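# Stack the desk carton onto the coffee-table carton pile

## Task

Take the carton that sits on the desk and set it squarely on the top of the carton stack on the coffee table, aligned in the same orientation as the cartons below it. It must rest there on its own, not held by the robot. Open the gripper and withdraw so the arm and hand are well away from the stack and not over it. The robot must not tip over or be left leaning, or the task fails.

## Robot and tools

ROBOT. A Hello Robot Stretch 3 with one arm: a two-wheeled base (0.33 m long, 0.34 m wide), a lift on a vertical mast, and a telescoping arm that reaches out to the robot's right side. The gripper cannot be moved forward by the arm; drive the base for that. Spinning in place pivots about the point midway between the wheels, 0.05 m behind the front edge. With the arm in and the wrist folded, the spin sweeps a 0.28 m radius; an unfolded level wrist reaches past that. Cameras: head_camera and nav_camera (aimed together by head_pan_rad and head_tilt_rad) and wrist_camera on the gripper.

FRAMES. Base frame: origin on the floor between the drive wheels, x ahead, y to the left, z upward. hand_pose is reported in it, located where the closed fingertips meet; with all wrist joints at zero its x axis is up, y points back along the arm to the mast, z toward the rear. The odometry frame is the base frame as it stood at the start. Heading is positive leftward, -3.142 to 3.142.

execute_actions takes {"actions": [...]}, run in sequence; an empty list just reports the state and images. Each action is {"robot": ..., "steps": n, "until": ...}; steps are control ticks at 30 per second, 1 to 450 (default 1); {"steps": n} alone waits. "robot" is one command, a list of up to 8 commands run one after another (items may be {"pause_s": s}, max 15), or {"stop": true}, which brakes everything and clears the queue. A command may hold:
- "base": exactly one of {"translate_m": d}, a straight drive offset in metres from the base's current spot, forward positive, |d| at most 1; or {"rotate_rad": d}, an in-place turn offset in radians, counter-clockwise (left) positive, |d| at most 3.2. No sideways motion.
- "joints": absolute targets by name, any subset; unnamed joints keep their targets. lift_m 0 to 1.1 (arm height); arm_m 0 to 0.52 (extension); wrist_yaw_rad -1.345 to 4.42 (0 along the arm, positive toward the front, 3.0 folded over the base); wrist_pitch_rad -1.57 to 0.451 (0 level, negative tips down); wrist_roll_rad -2.911 to 2.911 (0 fingers side by side); gripper_m -0.089 to 0.179 (bigger is wider; actual fingertip gap is 0.007 smaller when nearly shut, 0.025 smaller fully open, zero under 0.007); head_pan_rad -3.953 to 1.73 (0 ahead, positive left, -1.57 looks along the arm); head_tilt_rad -1.53 to 0.419 (negative looks down).
- "contact_limits": {"arm_m": effort %} from 1 to 100, the effort at which that arm move halts; lower is softer, too low halts at once. It lasts until the next arm_m command.
One bad value rejects the whole call and nothing runs. New commands act immediately, replace targets they name and discard the rest of an older queue; close goals may overshoot and return. Base and joint motions in one command start together; queue or wait to sequence them.

"until" ends an action early when all conditions hold: {"robot": {"status": "ended"}} waits for all motion and the queue to finish (with "steps": 450). Fields like lift_m, lift_m_goal, lift_m_status, base_status, refusals, queue, queue_left compare with [op, value], ops =, !=, <, <=, >, >=; statuses take a word or ["!=", "moving"]. {"any": {"status": "ended"}} fires when any one motion ends. Don't wait on exact "=" for readings.

zoom_image: {"camera": name, "region": [x0, y0, x1, y1]} in pixels of that camera's last image, top-left origin, at most 504 by 504. Image sizes: head_camera 896x504, nav_camera 672x504 fisheye, wrist_camera 644x364.

finished_scene: {"scene": n}; irreversible, reports success. Call it only once every motion has ended and the carton sits freely.

RESULTS. base_status shows progress as (translate_m done of goal). joint_goals, joint_status (moving, done, off_target, contact_stop, time_out, stopped, not_commanded, torque_fault), measured_speeds per second, and refusals/queue/queue_left. "done" means within tolerance, not that anything is grasped. contact_stop on lift or arm leaves it slack until recommanded. torque_fault means a wrist servo is off for 10 s; wait with steps. on_its_own lists joints whose goal the robot changed, slack or off joints, efforts outside rest range (likely pushing or loaded) and base lean. refused:/dropped: lines name the goal and cause, counting from 0. lidar_m: 12 distances, 30-degree sectors, first straight ahead, counter-clockwise (4th left, 7th behind, 10th right), at 0.17 m height, so legs not tabletops. wrist_depth_mm and head_depth_mm: 7x7 median depth grids; head grid is sideways. motor_effort in % with peak in brackets; readings are offset and noisy. base_tilt in degrees, forward and right positive.

GRIPPING. Close to a gripper_m below the carton width to grip; lower squeezes harder but the stall guard may weaken a hard squeeze so it slips. Open at least 0.02 beyond where the pads touched to release.

SPEED. Fast base (0.30 m/s, 1.9 rad/s) only when lift_m under 0.30, arm_m under 0.03 and wrist_yaw_rad over 2.54; otherwise 0.10 m/s and 0.63 rad/s.

AVOID. Fold or unfold the wrist only with lift_m 0.32 to 0.95, pitch -0.4, roll near 0; once folded the lift may go to 0.25. With yaw below -0.4 keep pitch at -0.5 or lower. Pushing into something rigid with the gripper higher than about 0.45 m can tip the robot, more so after a previous contact_stop or with raised contact limits. Don't drive while the gripper holds or presses something fixed; snagging furniture, especially reversing, can tip it. If it leans, reverse the last move in small steps, free the gripper, and lower lift_m to about 0.2 if still tipped. Avoid drops, slams and hard pushes; a loose object may occasionally be nudged.

Each tool is called after ">>>" as name([rows], argument=value, ...), one row to a line, values as JSON.

## Session

>>> execute_actions(actions=[])

Scene clock: 0.00 s.
robot.base_odometry: x=+0.000 y=+0.000 heading=+0.000 (m, m, rad; robot's odometry frame)
robot.turned_by_wheels: +0.000 (rad since the last result)
robot.turned_by_imu: +0.000 (rad since the last result)
robot.base_tilt: forward=-0.2 right=-0.6 (deg)
robot.lidar_m: 1.09 2.78 1.68 1.43 1.42 1.59 1.97 1.52 1.96 2.03 2.32 1.46
robot.head_depth_mm: 1820 2652 3275 3333 3256 3196 1555 / 1799 2352 3141 3133 3067 3061 1555 / 1811 2660 3062 3011 2960 2953 1553 / 1796 2663 2931 2949 2917 2851 1180 / 1803 2627 2849 2791 2786 2780 1217 / 1790 2612 2727 2704 2714 2655 2259 / 1714 2600 2649 2631 2631 2569 2396
robot.base_status: not_commanded
robot.joint_positions: lift_m=+0.339 arm_m=+0.001 wrist_yaw_rad=+3.097 wrist_pitch_rad=-0.531 wrist_roll_rad=+0.019 gripper_m=+0.037 head_pan_rad=+0.016 head_tilt_rad=-0.023
robot.joint_goals: lift_m=+0.339 arm_m=+0.001 wrist_yaw_rad=+3.097 wrist_pitch_rad=-0.531 wrist_roll_rad=+0.019 gripper_m=+0.037 head_pan_rad=+0.016 head_tilt_rad=-0.023
robot.joint_status: lift_m=not_commanded arm_m=not_commanded wrist_yaw_rad=not_commanded wrist_pitch_rad=not_commanded wrist_roll_rad=not_commanded gripper_m=not_commanded head_pan_rad=not_commanded head_tilt_rad=not_commanded
robot.measured_speeds: translate_m=+0.000 rotate_rad=+0.000 lift_m=+0.000 arm_m=+0.000 wrist_yaw_rad=+0.000 wrist_pitch_rad=+0.000 wrist_roll_rad=+0.000 head_pan_rad=+0.000 head_tilt_rad=+0.000
robot: refusals=0 queue=idle queue_left=0
robot.motor_effort: left_wheel=+0 right_wheel=-1 lift_m=+28 arm_m=-1 wrist_yaw_rad=+0 wrist_pitch_rad=+6 wrist_roll_rad=+0 gripper_m=-2 head_pan_rad=+1 head_tilt_rad=+2 (%)
robot.hand_pose: x=-0.0119 y=+0.0625 z=+0.3272 quat_wxyz=(+0.203, +0.692, +0.169, +0.672) (m; robot's base frame)
robot.wrist_depth_mm: - - - - - - - / - - - - - - - / 838 851 851 873 895 917 912 / 678 692 703 706 720 727 752 / 585 590 - 605 629 622 621 / 510 519 - - 537 537 543 / 461 - - - 464 477 475
pictures: head_camera (sideways: a quarter turn clockwise sets it upright), nav_camera (sideways: a quarter turn counterclockwise sets it upright), wrist_camera
Images, in order (width x height): head_camera 896x504, nav_camera 672x504, wrist_camera 644x364.

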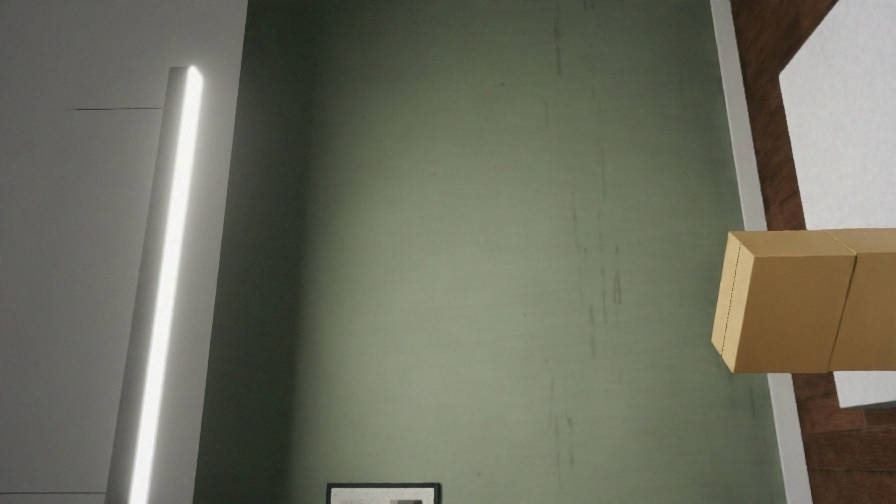

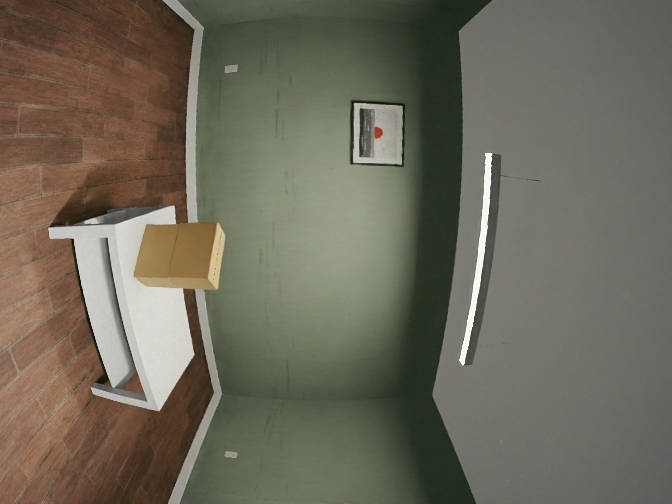

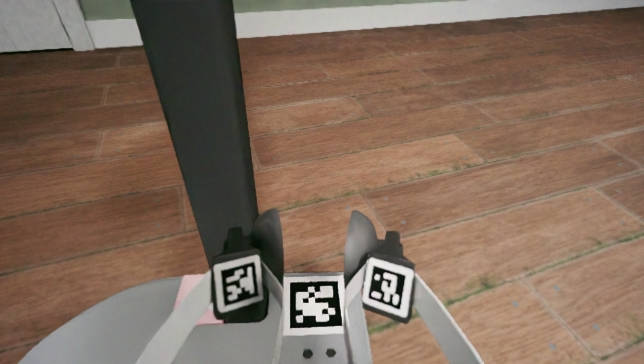

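>>> execute_actions([
  {"robot":{"joints":{"head_tilt_rad":-0.6,"head_pan_rad":0}},"steps":100,"until":{"robot":{"status":"ended"}}},
])

>>> execute_actions([
  {"robot":{"joints":{"head_tilt_rad":-0.4,"head_pan_rad":-2.6}},"steps":150,"until":{"robot":{"status":"ended"}}},
])

Scene clock: 4.43 s.
robot.base_odometry: x=+0.000 y=+0.000 heading=+0.000 (m, m, rad; robot's odometry frame)
robot.turned_by_wheels: +0.000 (rad since the last result)
robot.turned_by_imu: +0.000 (rad since the last result)
robot.base_tilt: forward=-0.2 right=-0.5 (deg)
robot.lidar_m: 1.09 2.78 1.68 1.42 1.42 1.59 1.96 1.51 1.95 2.04 2.32 1.47
robot.head_depth_mm: 2801 3045 3380 1731 1767 1518 1275 / 2687 2970 3228 1656 1763 1530 1274 / 2586 2870 3124 1648 1738 1525 1277 / 2508 2786 2950 1453 1683 1516 1276 / 2450 2690 1406 1439 1426 1519 1269 / 2367 2577 2854 2310 1836 1523 1278 / 2298 2478 2700 2511 1894 1528 1269
robot.base_status: not_commanded
robot.joint_positions: lift_m=+0.339 arm_m=+0.001 wrist_yaw_rad=+3.097 wrist_pitch_rad=-0.531 wrist_roll_rad=+0.019 gripper_m=+0.037 head_pan_rad=+0.007 head_tilt_rad=-0.592
robot.joint_goals: lift_m=+0.339 arm_m=+0.001 wrist_yaw_rad=+3.097 wrist_pitch_rad=-0.531 wrist_roll_rad=+0.019 gripper_m=+0.037 head_pan_rad=+0.000 head_tilt_rad=-0.600
robot.joint_status: lift_m=not_commanded arm_m=not_commanded wrist_yaw_rad=not_commanded wrist_pitch_rad=not_commanded wrist_roll_rad=not_commanded gripper_m=not_commanded head_pan_rad=done head_tilt_rad=done
robot.measured_speeds: translate_m=+0.000 rotate_rad=+0.000 lift_m=+0.000 arm_m=+0.000 wrist_yaw_rad=+0.000 wrist_pitch_rad=+0.000 wrist_roll_rad=+0.000 head_pan_rad=+0.000 head_tilt_rad=+0.000
robot: refusals=0 queue=done queue_left=0
robot.motor_effort: left_wheel=+0(0) right_wheel=-1(1) lift_m=+28(28) arm_m=-1(0) wrist_yaw_rad=+0(0) wrist_pitch_rad=+6(6) wrist_roll_rad=+1(0) gripper_m=+0(0) head_pan_rad=-3(3) head_tilt_rad=-2(28) (%)
robot.hand_pose: x=-0.0119 y=+0.0625 z=+0.3272 quat_wxyz=(+0.203, +0.692, +0.169, +0.672) (m; robot's base frame)
robot.wrist_depth_mm: - - - - - - - / - - - - - - - / 839 834 866 870 884 918 908 / 679 694 706 713 721 747 749 / 580 585 - 609 631 624 634 / 509 534 - - 535 537 545 / 462 - - - 464 470 478
pictures: head_camera (sideways: a quarter turn clockwise sets it upright), nav_camera (sideways: a quarter turn counterclockwise sets it upright), wrist_camera
Images, in order (width x height): head_camera 896x504, nav_camera 672x504, wrist_camera 644x364.

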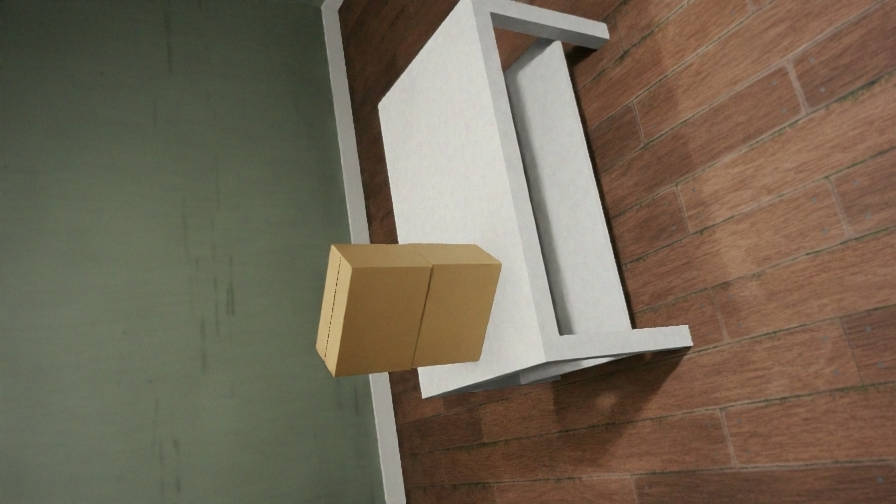

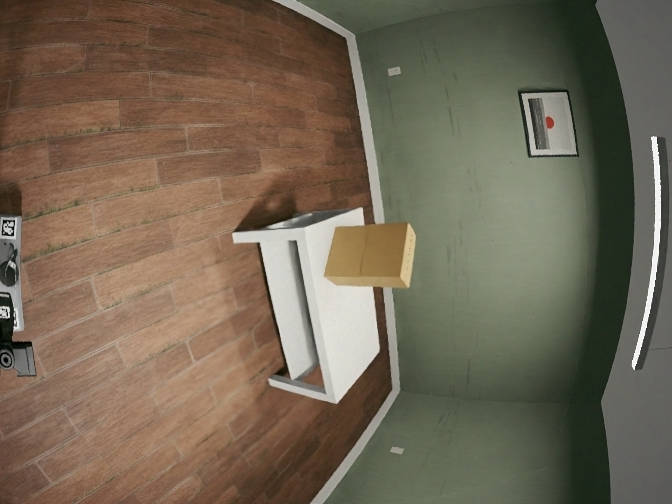

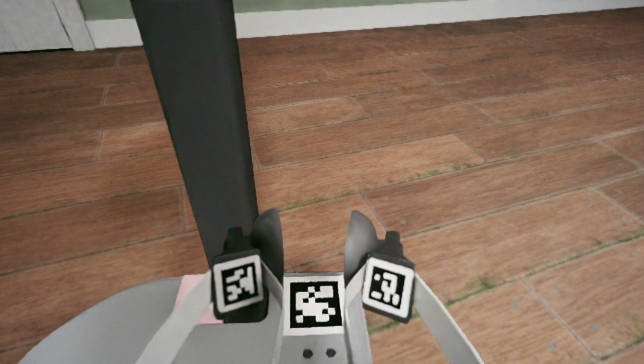

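Scene clock: 6.13 s.
robot.base_odometry: x=+0.000 y=+0.000 heading=+0.000 (m, m, rad; robot's odometry frame)
robot.turned_by_wheels: +0.000 (rad since the last result)
robot.turned_by_imu: +0.000 (rad since the last result)
robot.base_tilt: forward=-0.3 right=-0.5 (deg)
robot.lidar_m: 1.09 2.77 1.68 1.43 1.42 1.60 1.96 1.52 1.96 2.03 2.32 1.46
robot.head_depth_mm: 1633 1730 1849 1960 2111 1824 1449 / 1655 1778 1895 1671 2047 1759 1429 / 1700 1790 1938 1679 2217 1823 1451 / 1735 1860 1972 1537 2245 1804 1453 / 1784 1898 2045 1451 2299 1814 1441 / 1820 1938 2075 1498 2354 1816 1455 / 1848 1986 2138 1684 2397 1819 1452
robot.base_status: not_commanded
robot.joint_positions: lift_m=+0.339 arm_m=+0.001 wrist_yaw_rad=+3.097 wrist_pitch_rad=-0.531 wrist_roll_rad=+0.019 gripper_m=+0.037 head_pan_rad=-2.593 head_tilt_rad=-0.409
robot.joint_goals: lift_m=+0.339 arm_m=+0.001 wrist_yaw_rad=+3.097 wrist_pitch_rad=-0.531 wrist_roll_rad=+0.019 gripper_m=+0.037 head_pan_rad=-2.600 head_tilt_rad=-0.400
robot.joint_status: lift_m=not_commanded arm_m=not_commanded wrist_yaw_rad=not_commanded wrist_pitch_rad=not_commanded wrist_roll_rad=not_commanded gripper_m=not_commanded head_pan_rad=done head_tilt_rad=done
robot.measured_speeds: translate_m=+0.000 rotate_rad=+0.000 lift_m=+0.000 arm_m=+0.000 wrist_yaw_rad=+0.000 wrist_pitch_rad=+0.000 wrist_roll_rad=+0.000 head_pan_rad=+0.000 head_tilt_rad=+0.000
robot: refusals=0 queue=done queue_left=0
robot.motor_effort: left_wheel=+0(0) right_wheel=-1(1) lift_m=+28(28) arm_m=-1(1) wrist_yaw_rad=+0(1) wrist_pitch_rad=+6(6) wrist_roll_rad=+0(0) gripper_m=+0(1) head_pan_rad=-5(42) head_tilt_rad=+4(18) (%)
robot.hand_pose: x=-0.0119 y=+0.0625 z=+0.3272 quat_wxyz=(+0.203, +0.692, +0.169, +0.672) (m; robot's base frame)
robot.wrist_depth_mm: - - - - - - - / - - - - - - - / 823 838 873 878 891 895 932 / 675 696 711 721 723 736 745 / 577 588 - 603 626 620 629 / 508 527 - - 537 540 545 / 464 - - - 467 477 478
pictures: head_camera (sideways: a quarter turn clockwise sets it upright), nav_camera (sideways: a quarter turn counterclockwise sets it upright), wrist_camera
Images, in order (width x height): head_camera 896x504, nav_camera 672x504, wrist_camera 644x364.

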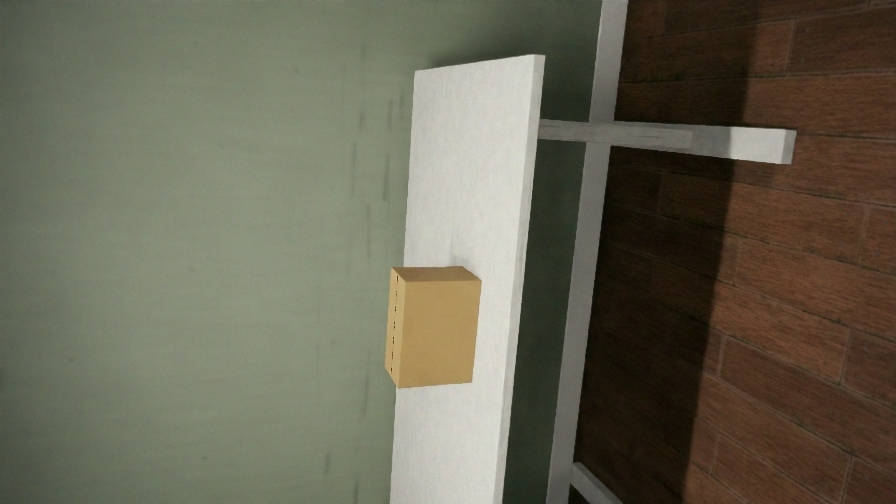

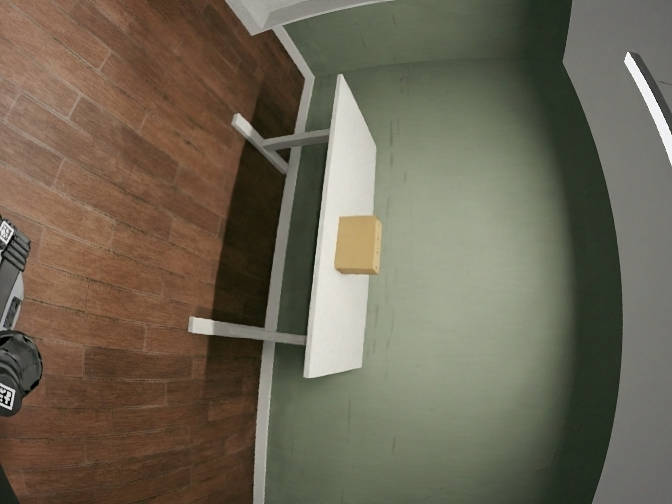

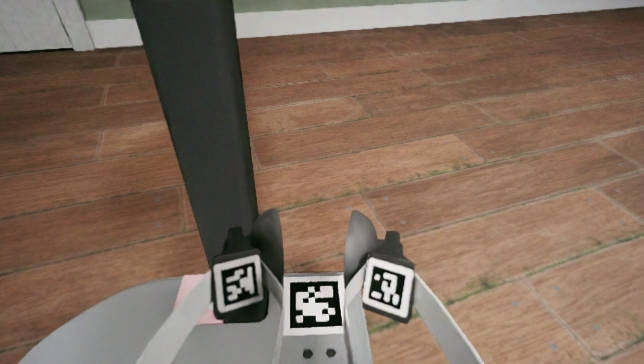

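>>> execute_actions([
  {"robot":[{"joints":{"lift_m":0.28,"wrist_pitch_rad":-0.4},"base":{"rotate_rad":0.3}},{"base":{"translate_m":-0.88}},{"base":{"rotate_rad":-1.54},"joints":{"head_pan_rad":-0.9,"head_tilt_rad":-0.75}},{"joints":{"lift_m":0.8}},{"joints":{"wrist_yaw_rad":1.57,"gripper_m":0.179}},{"joints":{"wrist_pitch_rad":0}}],"steps":450,"until":{"robot":{"status":"ended"}}},
  {"steps":300,"until":{"robot":{"status":"ended"}}},
])

Scene clock: 46.27 s.
robot.base_odometry: x=-0.841 y=-0.260 heading=-1.240 (m, m, rad; robot's odometry frame)
robot.turned_by_wheels: -1.240 (rad since the last result)
robot.turned_by_imu: -1.215 (rad since the last result)
robot.base_tilt: forward=-0.1 right=-0.4 (deg)
robot.lidar_m: 2.00 2.43 2.19 1.96 1.95 1.44 1.41 1.48 1.11 0.64 1.14 1.38
robot.head_depth_mm: 957 1049 1119 899 723 604 542 / 1018 1121 1185 896 722 605 1097 / 1089 1218 1179 838 722 620 - / 1177 1318 1179 705 722 1283 - / 1272 1432 802 774 742 1370 1182 / 1384 1516 1177 847 787 1381 1186 / 1520 1685 1178 893 1557 1368 1203
robot.base_status: done (rotate_rad -1.5399 of -1.5400)
robot.joint_positions: lift_m=+0.800 arm_m=+0.001 wrist_yaw_rad=+1.573 wrist_pitch_rad=-0.025 wrist_roll_rad=+0.019 gripper_m=+0.179 head_pan_rad=-0.907 head_tilt_rad=-0.741
robot.joint_goals: lift_m=+0.800 arm_m=+0.001 wrist_yaw_rad=+1.570 wrist_pitch_rad=+0.000 wrist_roll_rad=+0.019 gripper_m=+0.179 head_pan_rad=-0.900 head_tilt_rad=-0.750
robot.joint_status: lift_m=done arm_m=not_commanded wrist_yaw_rad=done wrist_pitch_rad=done wrist_roll_rad=not_commanded gripper_m=done head_pan_rad=done head_tilt_rad=done
robot.measured_speeds: translate_m=+0.000 rotate_rad=+0.000 lift_m=+0.000 arm_m=+0.000 wrist_yaw_rad=+0.000 wrist_pitch_rad=+0.000 wrist_roll_rad=+0.000 head_pan_rad=+0.000 head_tilt_rad=+0.000
robot: refusals=0 queue=done queue_left=0
robot.motor_effort: left_wheel=+1(10) right_wheel=-1(6) lift_m=+31(34) arm_m=-1(1) wrist_yaw_rad=-2(2) wrist_pitch_rad=+11(13) wrist_roll_rad=+1(1) gripper_m=+0(84) head_pan_rad=+3(41) head_tilt_rad=-3(22) (%)
robot.hand_pose: x=+0.2342 y=-0.1456 z=+0.9081 quat_wxyz=(+0.501, +0.511, -0.497, +0.490) (m; robot's base frame)
robot.wrist_depth_mm: - - - - - - - / - - - - - - - / - - - - - - - / - - - - - - 433 / - - - - 827 733 386 / - - - - - 527 365 / - - - - - 401 369
pictures: head_camera (sideways: a quarter turn clockwise sets it upright), nav_camera (sideways: a quarter turn counterclockwise sets it upright), wrist_camera
Images, in order (width x height): head_camera 896x504, nav_camera 672x504, wrist_camera 644x364.

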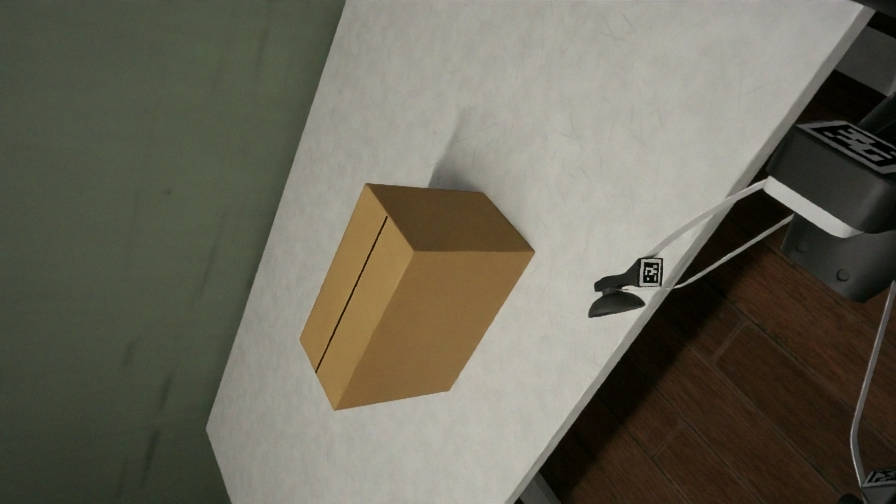

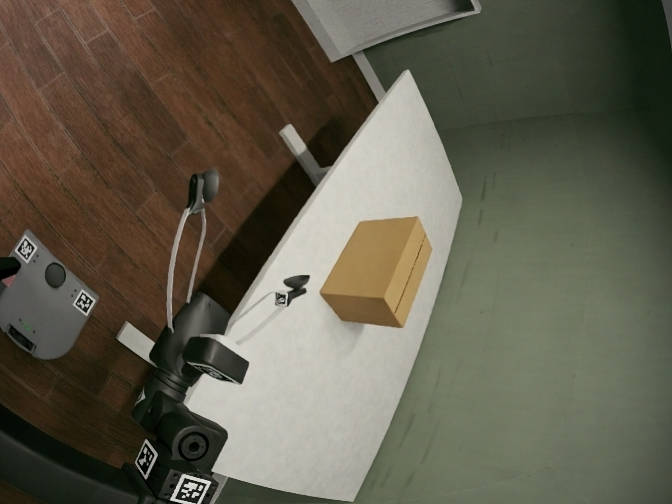

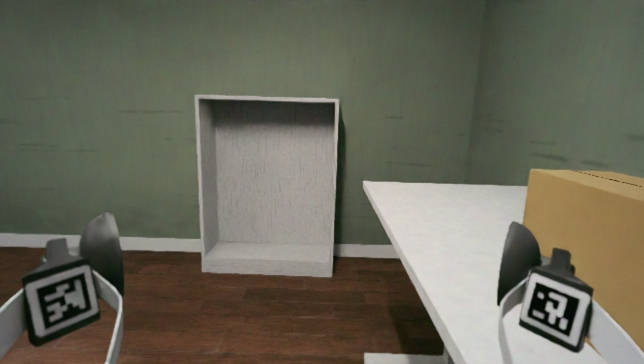

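>>> execute_actions([
  {"robot":{"joints":{"lift_m":0.94,"wrist_pitch_rad":-0.8,"arm_m":0.38,"wrist_roll_rad":0,"head_pan_rad":-1.1,"head_tilt_rad":-0.65}},"steps":450,"until":{"robot":{"status":"ended"}}},
])

Scene clock: 59.43 s.
robot.base_odometry: x=-0.841 y=-0.260 heading=-1.240 (m, m, rad; robot's odometry frame)
robot.turned_by_wheels: +0.000 (rad since the last result)
robot.turned_by_imu: +0.000 (rad since the last result)
robot.base_tilt: forward=-0.2 right=-0.5 (deg)
robot.lidar_m: 2.00 2.43 2.19 1.96 1.95 1.45 1.41 1.47 1.11 0.64 1.14 1.38
robot.head_depth_mm: 887 974 1054 - 786 641 542 / 935 1027 1127 1035 761 641 542 / 976 1075 1187 1008 759 642 568 / 1025 1132 1247 1005 784 642 1173 / 1074 1205 1304 727 737 641 1227 / 1139 1270 1362 713 738 676 1228 / 1203 1355 1401 753 786 1349 1223
robot.base_status: done (rotate_rad -1.5399 of -1.5400)
robot.joint_positions: lift_m=+0.940 arm_m=+0.380 wrist_yaw_rad=+1.571 wrist_pitch_rad=-0.809 wrist_roll_rad=+0.004 gripper_m=+0.179 head_pan_rad=-1.093 head_tilt_rad=-0.656
robot.joint_goals: lift_m=+0.940 arm_m=+0.380 wrist_yaw_rad=+1.570 wrist_pitch_rad=-0.800 wrist_roll_rad=+0.000 gripper_m=+0.179 head_pan_rad=-1.100 head_tilt_rad=-0.650
robot.joint_status: lift_m=done arm_m=done wrist_yaw_rad=done wrist_pitch_rad=done wrist_roll_rad=done gripper_m=done head_pan_rad=done head_tilt_rad=done
robot.measured_speeds: translate_m=+0.000 rotate_rad=+0.000 lift_m=+0.000 arm_m=+0.000 wrist_yaw_rad=+0.000 wrist_pitch_rad=+0.000 wrist_roll_rad=+0.000 head_pan_rad=+0.000 head_tilt_rad=+0.000
robot: refusals=0 queue=done queue_left=0
robot.motor_effort: left_wheel=+1(1) right_wheel=+0(1) lift_m=+30(29) arm_m=+2(2) wrist_yaw_rad=-1(2) wrist_pitch_rad=+4(9) wrist_roll_rad=-1(3) gripper_m=-1(0) head_pan_rad=-4(20) head_tilt_rad=+3(12) (%)
robot.hand_pose: x=+0.1380 y=-0.5248 z=+0.8765 quat_wxyz=(+0.656, +0.657, -0.263, +0.261) (m; robot's base frame)
robot.wrist_depth_mm: - - 504 272 545 569 574 / - - 449 316 477 489 501 / - 426 405 373 426 433 442 / - 371 371 376 384 387 393 / - 336 338 341 348 353 356 / - 304 308 312 316 318 328 / 275 282 284 287 290 293 298
pictures: head_camera (sideways: a quarter turn clockwise sets it upright), nav_camera (sideways: a quarter turn counterclockwise sets it upright), wrist_camera
Images, in order (width x height): head_camera 896x504, nav_camera 672x504, wrist_camera 644x364.

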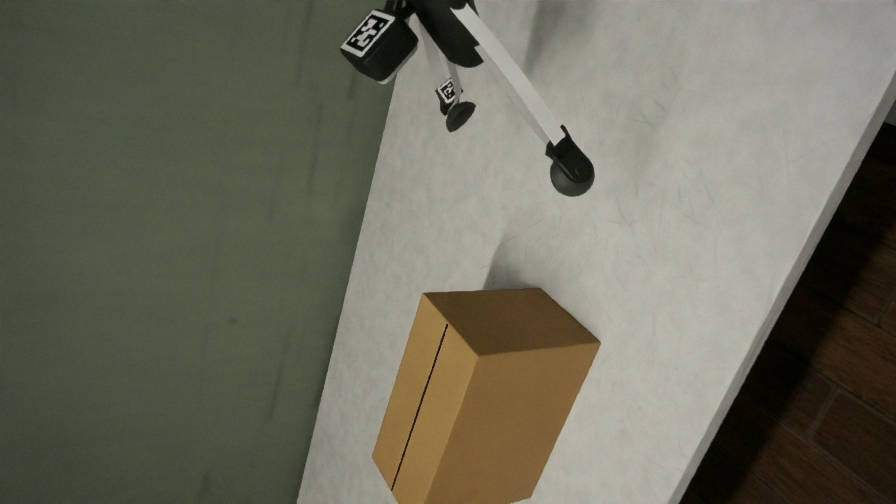

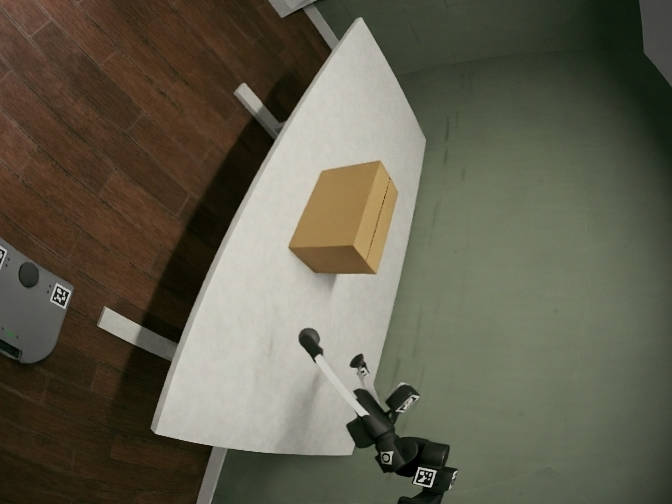

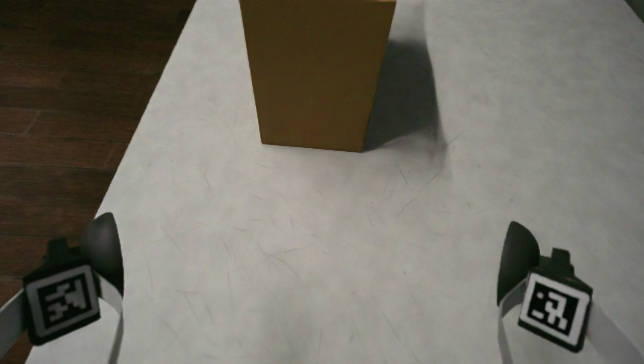

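>>> execute_actions([
  {"robot":{"base":{"translate_m":0.16},"joints":{"head_pan_rad":-1.25}},"steps":450,"until":{"robot":{"status":"ended"}}},
])

Scene clock: 69.17 s.
robot.base_odometry: x=-0.789 y=-0.411 heading=-1.240 (m, m, rad; robot's odometry frame)
robot.turned_by_wheels: +0.000 (rad since the last result)
robot.turned_by_imu: -0.001 (rad since the last result)
robot.base_tilt: forward=-0.2 right=-0.5 (deg)
robot.lidar_m: 1.84 2.27 2.12 1.95 2.16 1.61 1.57 1.49 0.66 0.66 1.15 1.24
robot.head_depth_mm: 876 966 1061 948 784 641 541 / 903 996 1095 936 781 639 555 / 935 1029 1142 1054 769 639 568 / 964 1075 1196 1013 716 639 1154 / 999 1111 1224 690 653 639 1180 / 1036 1151 1267 690 693 641 1206 / 1072 1204 1311 690 733 658 1229
robot.base_status: done (translate_m +0.1600 of +0.1600)
robot.joint_positions: lift_m=+0.940 arm_m=+0.380 wrist_yaw_rad=+1.571 wrist_pitch_rad=-0.809 wrist_roll_rad=+0.004 gripper_m=+0.179 head_pan_rad=-1.243 head_tilt_rad=-0.656
robot.joint_goals: lift_m=+0.940 arm_m=+0.380 wrist_yaw_rad=+1.570 wrist_pitch_rad=-0.800 wrist_roll_rad=+0.000 gripper_m=+0.179 head_pan_rad=-1.250 head_tilt_rad=-0.650
robot.joint_status: lift_m=done arm_m=done wrist_yaw_rad=done wrist_pitch_rad=done wrist_roll_rad=done gripper_m=done head_pan_rad=done head_tilt_rad=done
robot.measured_speeds: translate_m=+0.000 rotate_rad=+0.000 lift_m=+0.000 arm_m=+0.000 wrist_yaw_rad=+0.000 wrist_pitch_rad=+0.000 wrist_roll_rad=+0.000 head_pan_rad=+0.000 head_tilt_rad=+0.000
robot: refusals=0 queue=done queue_left=0
robot.motor_effort: left_wheel=+1(5) right_wheel=-3(3) lift_m=+31(31) arm_m=+2(2) wrist_yaw_rad=-1(0) wrist_pitch_rad=+4(4) wrist_roll_rad=-1(1) gripper_m=+0(1) head_pan_rad=-3(17) head_tilt_rad=+3(3) (%)
robot.hand_pose: x=+0.1379 y=-0.5248 z=+0.8765 quat_wxyz=(+0.656, +0.657, -0.263, +0.261) (m; robot's base frame)
robot.wrist_depth_mm: - - 506 230 247 568 581 / - - 203 200 213 493 501 / - - 175 177 184 434 440 / - 373 178 171 173 386 392 / - 333 258 220 335 355 357 / - 304 305 303 314 319 325 / 279 281 284 289 291 295 296
pictures: head_camera (sideways: a quarter turn clockwise sets it upright), nav_camera (sideways: a quarter turn counterclockwise sets it upright), wrist_camera
Images, in order (width x height): head_camera 896x504, nav_camera 672x504, wrist_camera 644x364.

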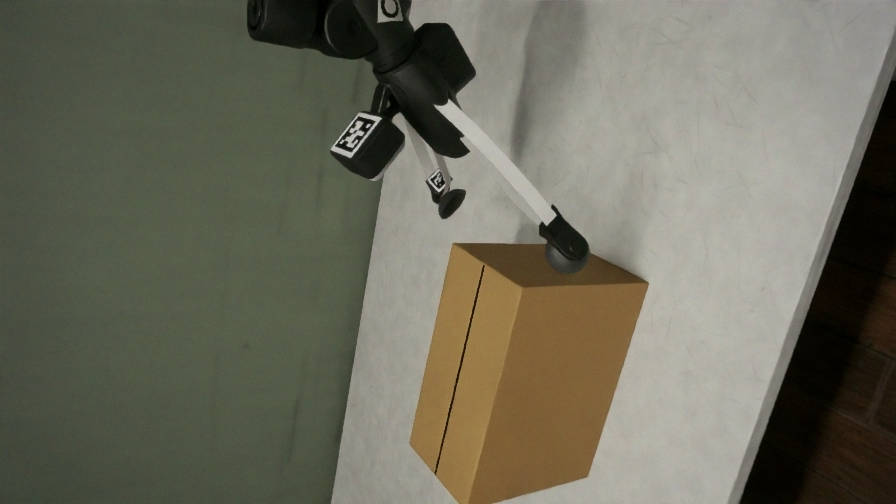

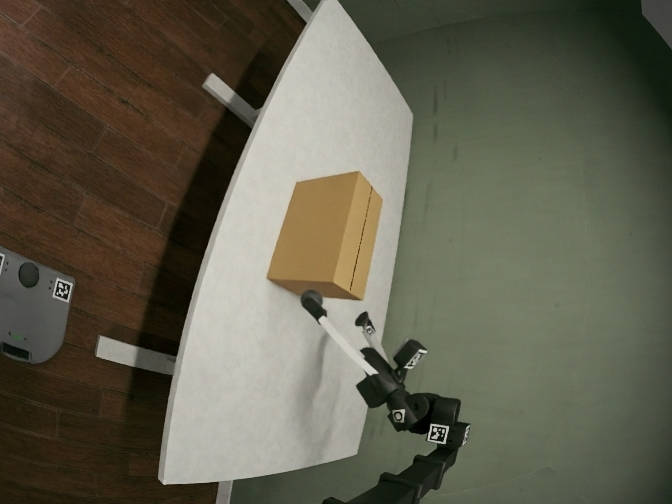

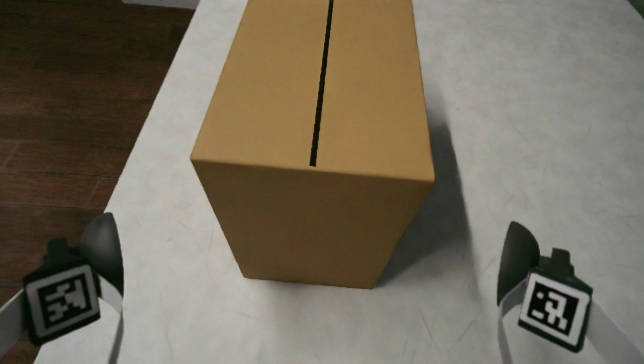

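>>> execute_actions([
  {"robot":[{"base":{"translate_m":0.16},"joints":{"wrist_roll_rad":0.065,"arm_m":0.384,"lift_m":0.95}},{"joints":{"lift_m":0.912}}],"steps":450,"until":{"robot":{"status":"ended"}}},
])

Scene clock: 78.57 s.
robot.base_odometry: x=-0.737 y=-0.563 heading=-1.240 (m, m, rad; robot's odometry frame)
robot.turned_by_wheels: +0.000 (rad since the last result)
robot.turned_by_imu: -0.003 (rad since the last result)
robot.base_tilt: forward=-0.2 right=-0.5 (deg)
robot.lidar_m: 1.68 1.77 2.06 1.95 2.39 1.78 1.73 1.50 0.71 1.10 1.15 1.12
robot.head_depth_mm: 883 969 1058 932 786 642 542 / 911 998 1107 640 716 641 554 / 936 1035 1144 1055 600 642 581 / 969 1072 1201 691 635 642 1155 / 1003 1115 1234 971 668 641 1176 / 1036 1156 1270 1007 783 640 1233 / 1072 1206 1315 1009 782 656 1235
robot.base_status: done (translate_m +0.1600 of +0.1600)
robot.joint_positions: lift_m=+0.918 arm_m=+0.384 wrist_yaw_rad=+1.570 wrist_pitch_rad=-0.786 wrist_roll_rad=+0.063 gripper_m=+0.179 head_pan_rad=-1.243 head_tilt_rad=-0.655
robot.joint_goals: lift_m=+0.918 arm_m=+0.384 wrist_yaw_rad=+1.570 wrist_pitch_rad=-0.800 wrist_roll_rad=+0.065 gripper_m=+0.179 head_pan_rad=-1.250 head_tilt_rad=-0.650
robot.joint_status: lift_m=contact_stop arm_m=done wrist_yaw_rad=done wrist_pitch_rad=done wrist_roll_rad=done gripper_m=done head_pan_rad=done head_tilt_rad=done
robot.measured_speeds: translate_m=+0.000 rotate_rad=-0.001 lift_m=+0.002 arm_m=+0.000 wrist_yaw_rad=+0.000 wrist_pitch_rad=+0.168 wrist_roll_rad=+0.000 head_pan_rad=+0.000 head_tilt_rad=+0.000
robot: refusals=0 queue=dropped queue_left=0
robot.on_its_own: lift_m is slack since a contact_stop, until your next command for it (your +0.912 is given up)
robot.motor_effort: left_wheel=-3(4) right_wheel=+9(11) lift_m=+23(32) arm_m=+1(2) wrist_yaw_rad=+0(1) wrist_pitch_rad=-13(13) wrist_roll_rad=+2(4) gripper_m=+0(1) head_pan_rad=-3(4) head_tilt_rad=+3(3) (%)
robot.hand_pose: x=+0.1427 y=-0.5291 z=+0.8582 quat_wxyz=(+0.645, +0.661, -0.291, +0.250) (m; robot's base frame)
robot.wrist_depth_mm: - - 538 531 539 538 540 / - - 182 178 184 463 460 / - - 156 156 156 409 408 / - 358 139 139 139 363 361 / - 311 125 125 126 326 326 / - 116 114 114 115 117 297 / 270 106 105 105 105 109 269
pictures: head_camera (sideways: a quarter turn clockwise sets it upright), nav_camera (sideways: a quarter turn counterclockwise sets it upright), wrist_camera
Images, in order (width x height): head_camera 896x504, nav_camera 672x504, wrist_camera 644x364.

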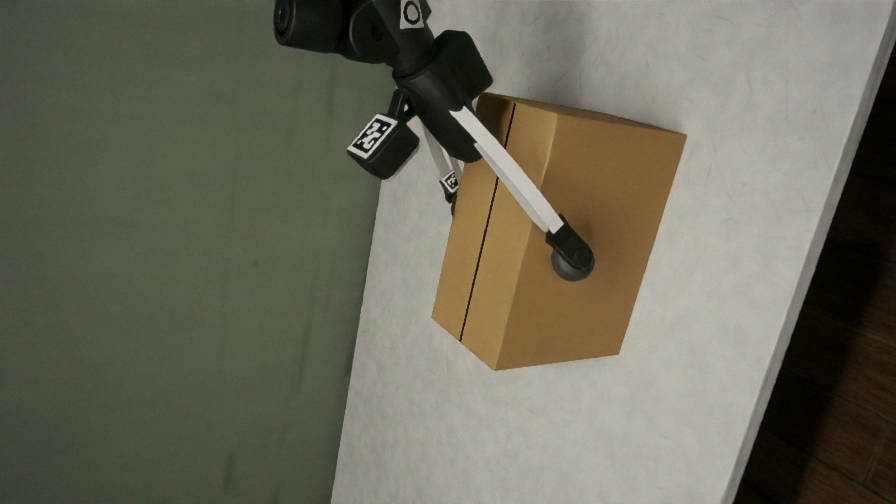

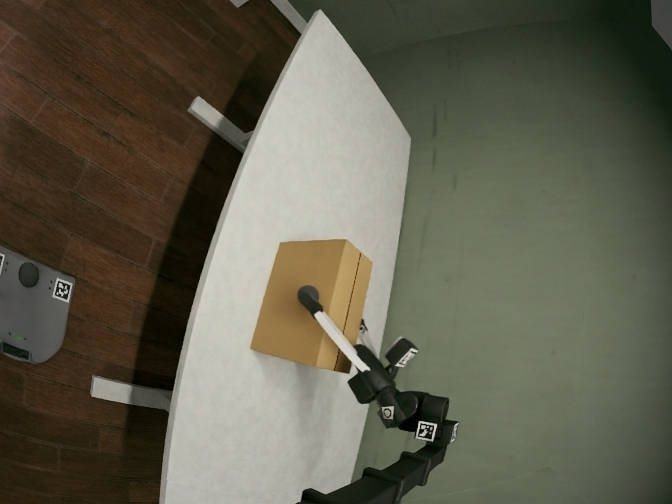

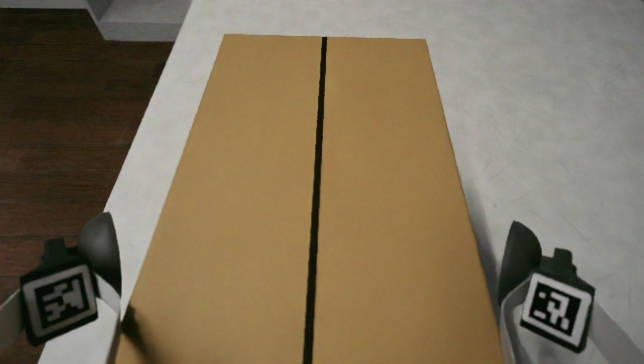

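>>> execute_actions([
  {"robot":[{"joints":{"lift_m":0.923,"wrist_yaw_rad":1.55}},{"joints":{"gripper_m":0.06}}],"steps":450,"until":{"robot":{"status":"ended"}}},
])

Scene clock: 85.53 s.
robot.base_odometry: x=-0.737 y=-0.563 heading=-1.240 (m, m, rad; robot's odometry frame)
robot.turned_by_wheels: +0.000 (rad since the last result)
robot.turned_by_imu: +0.001 (rad since the last result)
robot.base_tilt: forward=-0.2 right=-0.4 (deg)
robot.lidar_m: 1.69 1.77 2.05 1.95 2.39 1.77 1.73 1.50 0.71 1.10 1.15 1.12
robot.head_depth_mm: 883 970 1059 932 784 643 543 / 909 996 1104 638 682 640 553 / 938 1036 1147 1028 599 639 580 / 967 1074 1198 686 638 641 1150 / 1004 1110 1223 970 673 641 1176 / 1043 1155 1268 1009 783 641 1227 / 1074 1198 1322 1009 785 658 1229
robot.base_status: done (translate_m +0.1600 of +0.1600)
robot.joint_positions: lift_m=+0.923 arm_m=+0.384 wrist_yaw_rad=+1.553 wrist_pitch_rad=-0.799 wrist_roll_rad=+0.068 gripper_m=+0.062 head_pan_rad=-1.243 head_tilt_rad=-0.655
robot.joint_goals: lift_m=+0.923 arm_m=+0.384 wrist_yaw_rad=+1.550 wrist_pitch_rad=-0.800 wrist_roll_rad=+0.065 gripper_m=+0.060 head_pan_rad=-1.250 head_tilt_rad=-0.650
robot.joint_status: lift_m=done arm_m=done wrist_yaw_rad=done wrist_pitch_rad=done wrist_roll_rad=done gripper_m=done head_pan_rad=done head_tilt_rad=done
robot.measured_speeds: translate_m=+0.000 rotate_rad=+0.000 lift_m=+0.000 arm_m=+0.000 wrist_yaw_rad=+0.000 wrist_pitch_rad=+0.000 wrist_roll_rad=+0.000 head_pan_rad=+0.000 head_tilt_rad=+0.000
robot: refusals=0 queue=done queue_left=0
robot.motor_effort: left_wheel=-1(5) right_wheel=+2(9) lift_m=+26(33) arm_m=+1(2) wrist_yaw_rad=-2(5) wrist_pitch_rad=-1(8) wrist_roll_rad=-1(1) gripper_m=-43(98) head_pan_rad=-3(3) head_tilt_rad=+3(3) (%)
robot.hand_pose: x=+0.1400 y=-0.5318 z=+0.8613 quat_wxyz=(+0.648, +0.661, -0.294, +0.238) (m; robot's base frame)
robot.wrist_depth_mm: - - 522 528 524 534 526 / - - 183 179 184 458 456 / - 423 157 158 158 402 403 / - 359 141 141 141 359 361 / - 133 128 128 128 335 328 / - 117 117 117 117 117 299 / 271 109 107 107 107 266 275
pictures: head_camera (sideways: a quarter turn clockwise sets it upright), nav_camera (sideways: a quarter turn counterclockwise sets it upright), wrist_camera
Images, in order (width x height): head_camera 896x504, nav_camera 672x504, wrist_camera 644x364.

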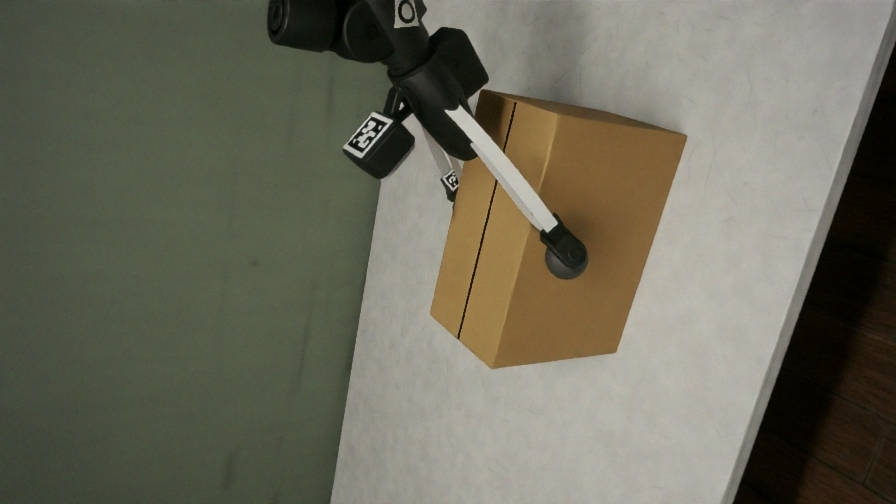

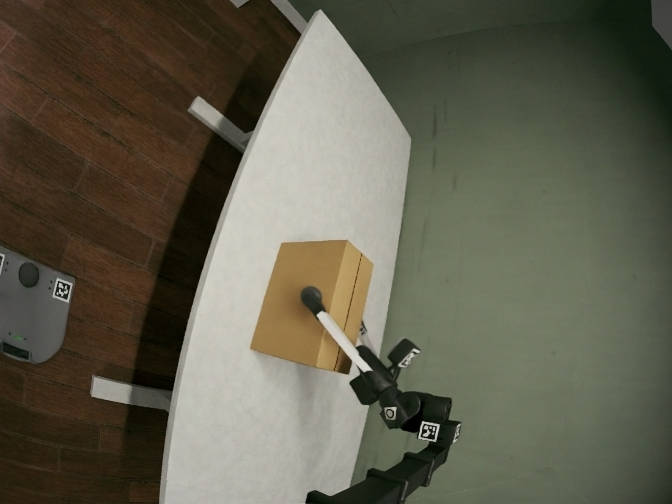

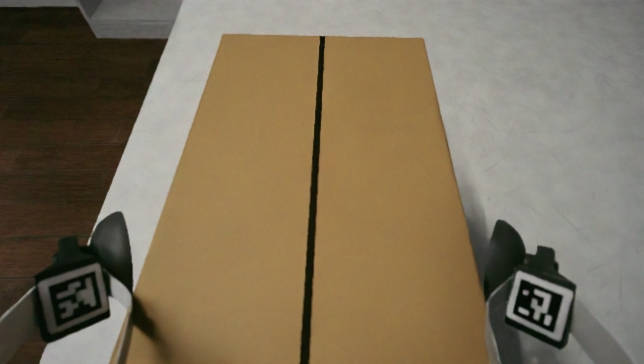

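>>> execute_actions([
  {"robot":[{"joints":{"gripper_m":0.179}},{"joints":{"lift_m":1.0}},{"joints":{"wrist_pitch_rad":-1.2},"base":{"translate_m":0.085}},{"joints":{"lift_m":0.968}},{"joints":{"gripper_m":0.06}}],"steps":450,"until":{"robot":{"status":"ended"}}},
])

Scene clock: 99.40 s.
robot.base_odometry: x=-0.709 y=-0.643 heading=-1.240 (m, m, rad; robot's odometry frame)
robot.turned_by_wheels: +0.000 (rad since the last result)
robot.turned_by_imu: +0.000 (rad since the last result)
robot.base_tilt: forward=-0.2 right=-0.5 (deg)
robot.lidar_m: 1.60 1.69 2.03 1.96 2.51 1.86 1.82 1.50 0.75 1.10 1.16 1.05
robot.head_depth_mm: 886 960 1074 937 573 626 542 / 913 1004 1093 1009 581 626 567 / 943 1038 1158 1012 606 640 579 / 972 1070 1207 1007 638 640 1153 / 1009 1117 1241 1008 783 642 1200 / 1047 1159 1272 1009 782 640 1225 / 1080 1204 1325 1010 784 659 1228
robot.base_status: done (translate_m +0.0850 of +0.0850)
robot.joint_positions: lift_m=+0.968 arm_m=+0.384 wrist_yaw_rad=+1.551 wrist_pitch_rad=-1.200 wrist_roll_rad=+0.070 gripper_m=+0.062 head_pan_rad=-1.243 head_tilt_rad=-0.655
robot.joint_goals: lift_m=+0.968 arm_m=+0.384 wrist_yaw_rad=+1.550 wrist_pitch_rad=-1.200 wrist_roll_rad=+0.065 gripper_m=+0.060 head_pan_rad=-1.250 head_tilt_rad=-0.650
robot.joint_status: lift_m=done arm_m=done wrist_yaw_rad=done wrist_pitch_rad=done wrist_roll_rad=done gripper_m=done head_pan_rad=done head_tilt_rad=done
robot.measured_speeds: translate_m=+0.000 rotate_rad=+0.000 lift_m=+0.000 arm_m=+0.000 wrist_yaw_rad=+0.000 wrist_pitch_rad=+0.000 wrist_roll_rad=+0.000 head_pan_rad=+0.000 head_tilt_rad=+0.000
robot: refusals=0 queue=done queue_left=0
robot.motor_effort: left_wheel=-3(5) right_wheel=+5(5) lift_m=+19(32) arm_m=+1(1) wrist_yaw_rad=+0(2) wrist_pitch_rad=+0(4) wrist_roll_rad=-2(5) gripper_m=-34(98) head_pan_rad=-3(3) head_tilt_rad=+3(3) (%)
robot.hand_pose: x=+0.0489 y=-0.5305 z=+0.8595 quat_wxyz=(+0.691, +0.697, -0.161, +0.099) (m; robot's base frame)
robot.wrist_depth_mm: - 347 145 145 145 353 354 / - 333 140 140 140 339 342 / - 322 135 135 136 330 331 / - 311 131 131 131 318 320 / - 128 127 127 128 310 310 / 996 124 123 124 124 - 302 / - 121 120 120 120 290 293
pictures: head_camera (sideways: a quarter turn clockwise sets it upright), nav_camera (sideways: a quarter turn counterclockwise sets it upright), wrist_camera
Images, in order (width x height): head_camera 896x504, nav_camera 672x504, wrist_camera 644x364.

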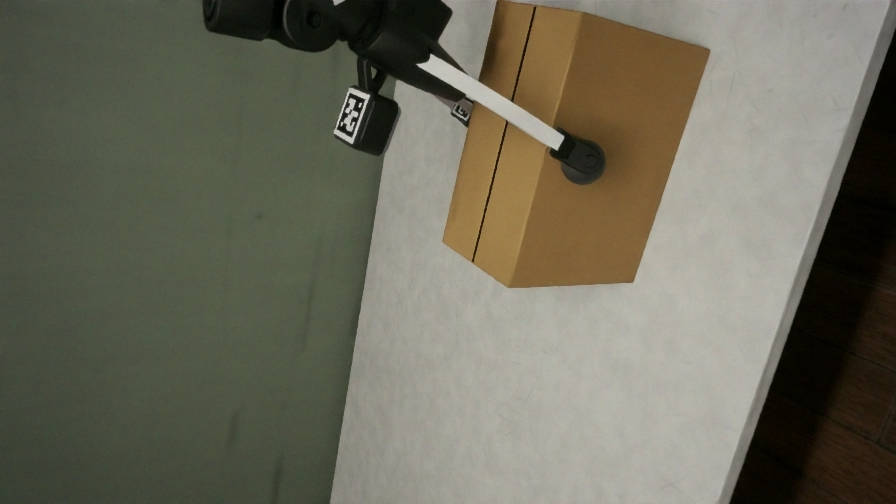

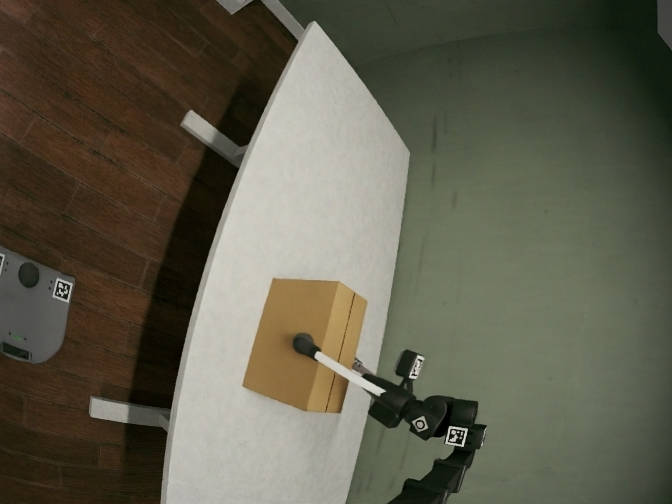

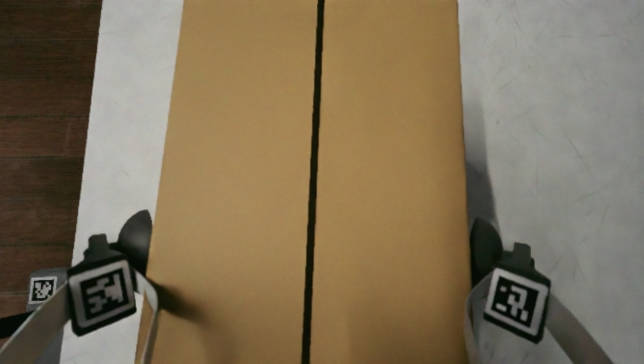

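>>> execute_actions([
  {"robot":[{"joints":{"gripper_m":0.16,"head_pan_rad":-1.45}},{"joints":{"lift_m":0.978}},{"joints":{"gripper_m":0.04}},{"joints":{"lift_m":1.0}}],"steps":450,"until":{"robot":{"status":"ended"}}},
])

Scene clock: 107.20 s.
robot.base_odometry: x=-0.709 y=-0.643 heading=-1.240 (m, m, rad; robot's odometry frame)
robot.turned_by_wheels: +0.000 (rad since the last result)
robot.turned_by_imu: +0.001 (rad since the last result)
robot.base_tilt: forward=-0.2 right=-0.4 (deg)
robot.lidar_m: 1.60 1.69 2.03 1.96 2.50 1.86 1.82 1.50 0.75 1.10 1.16 1.05
robot.head_depth_mm: 895 1023 1105 1013 784 640 567 / 904 - 1122 1003 762 640 566 / 915 1003 - 625 583 639 581 / 927 1029 1129 652 608 642 580 / 937 1047 1166 648 618 642 1156 / 950 1048 1191 1010 714 641 1155 / 962 1072 1202 1009 782 639 1179
robot.base_status: done (translate_m +0.0850 of +0.0850)
robot.joint_positions: lift_m=+1.000 arm_m=+0.384 wrist_yaw_rad=+1.550 wrist_pitch_rad=-1.205 wrist_roll_rad=+0.068 gripper_m=+0.045 head_pan_rad=-1.443 head_tilt_rad=-0.655
robot.joint_goals: lift_m=+1.000 arm_m=+0.384 wrist_yaw_rad=+1.550 wrist_pitch_rad=-1.200 wrist_roll_rad=+0.065 gripper_m=+0.044 head_pan_rad=-1.450 head_tilt_rad=-0.650
robot.joint_status: lift_m=done arm_m=done wrist_yaw_rad=done wrist_pitch_rad=done wrist_roll_rad=done gripper_m=done head_pan_rad=done head_tilt_rad=done
robot.measured_speeds: translate_m=+0.000 rotate_rad=+0.000 lift_m=+0.000 arm_m=+0.000 wrist_yaw_rad=+0.000 wrist_pitch_rad=+0.000 wrist_roll_rad=+0.000 head_pan_rad=+0.000 head_tilt_rad=+0.000
robot: refusals=0 queue=done queue_left=0
robot.motor_effort: left_wheel=+0(3) right_wheel=-1(4) lift_m=+31(31) arm_m=+1(0) wrist_yaw_rad=+0(0) wrist_pitch_rad=+2(2) wrist_roll_rad=-1(2) gripper_m=-34(98) head_pan_rad=-3(22) head_tilt_rad=+3(3) (%)
robot.hand_pose: x=+0.0478 y=-0.5305 z=+0.8907 quat_wxyz=(+0.692, +0.697, -0.159, +0.097) (m; robot's base frame)
robot.wrist_depth_mm: - 381 153 154 154 383 382 / - 369 148 148 149 372 374 / - 355 143 144 145 359 362 / - 343 139 140 140 349 351 / - 334 135 136 136 340 341 / - - 131 132 133 331 329 / - 310 128 128 129 318 321
pictures: head_camera (sideways: a quarter turn clockwise sets it upright), nav_camera (sideways: a quarter turn counterclockwise sets it upright), wrist_camera
Images, in order (width x height): head_camera 896x504, nav_camera 672x504, wrist_camera 644x364.

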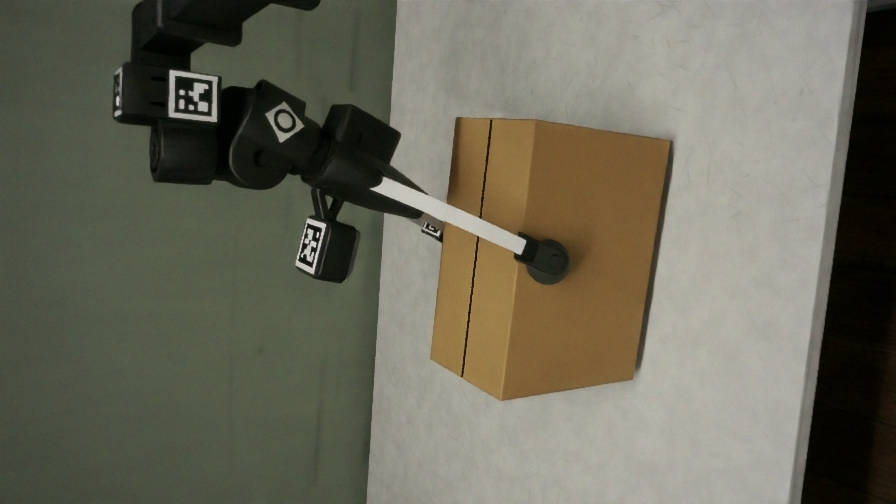

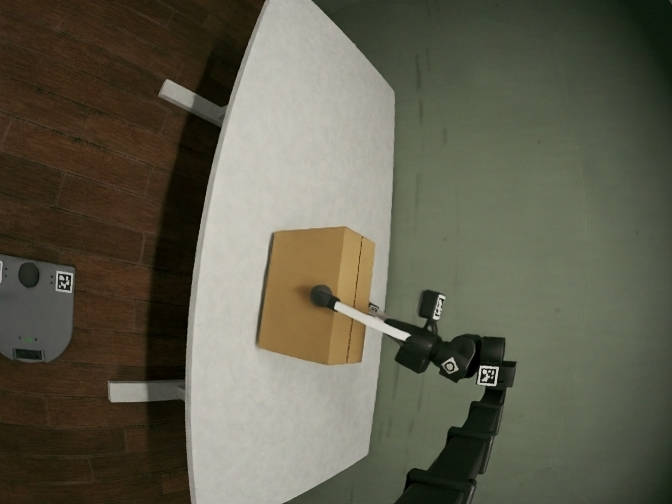

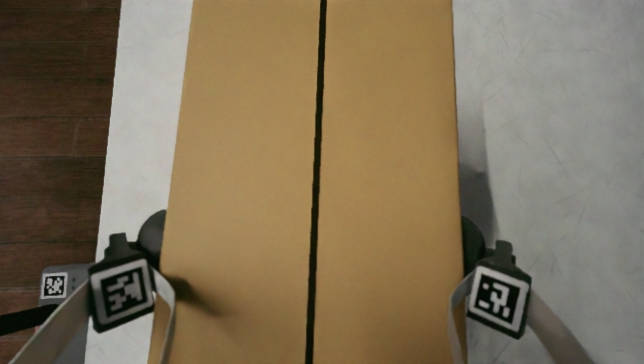

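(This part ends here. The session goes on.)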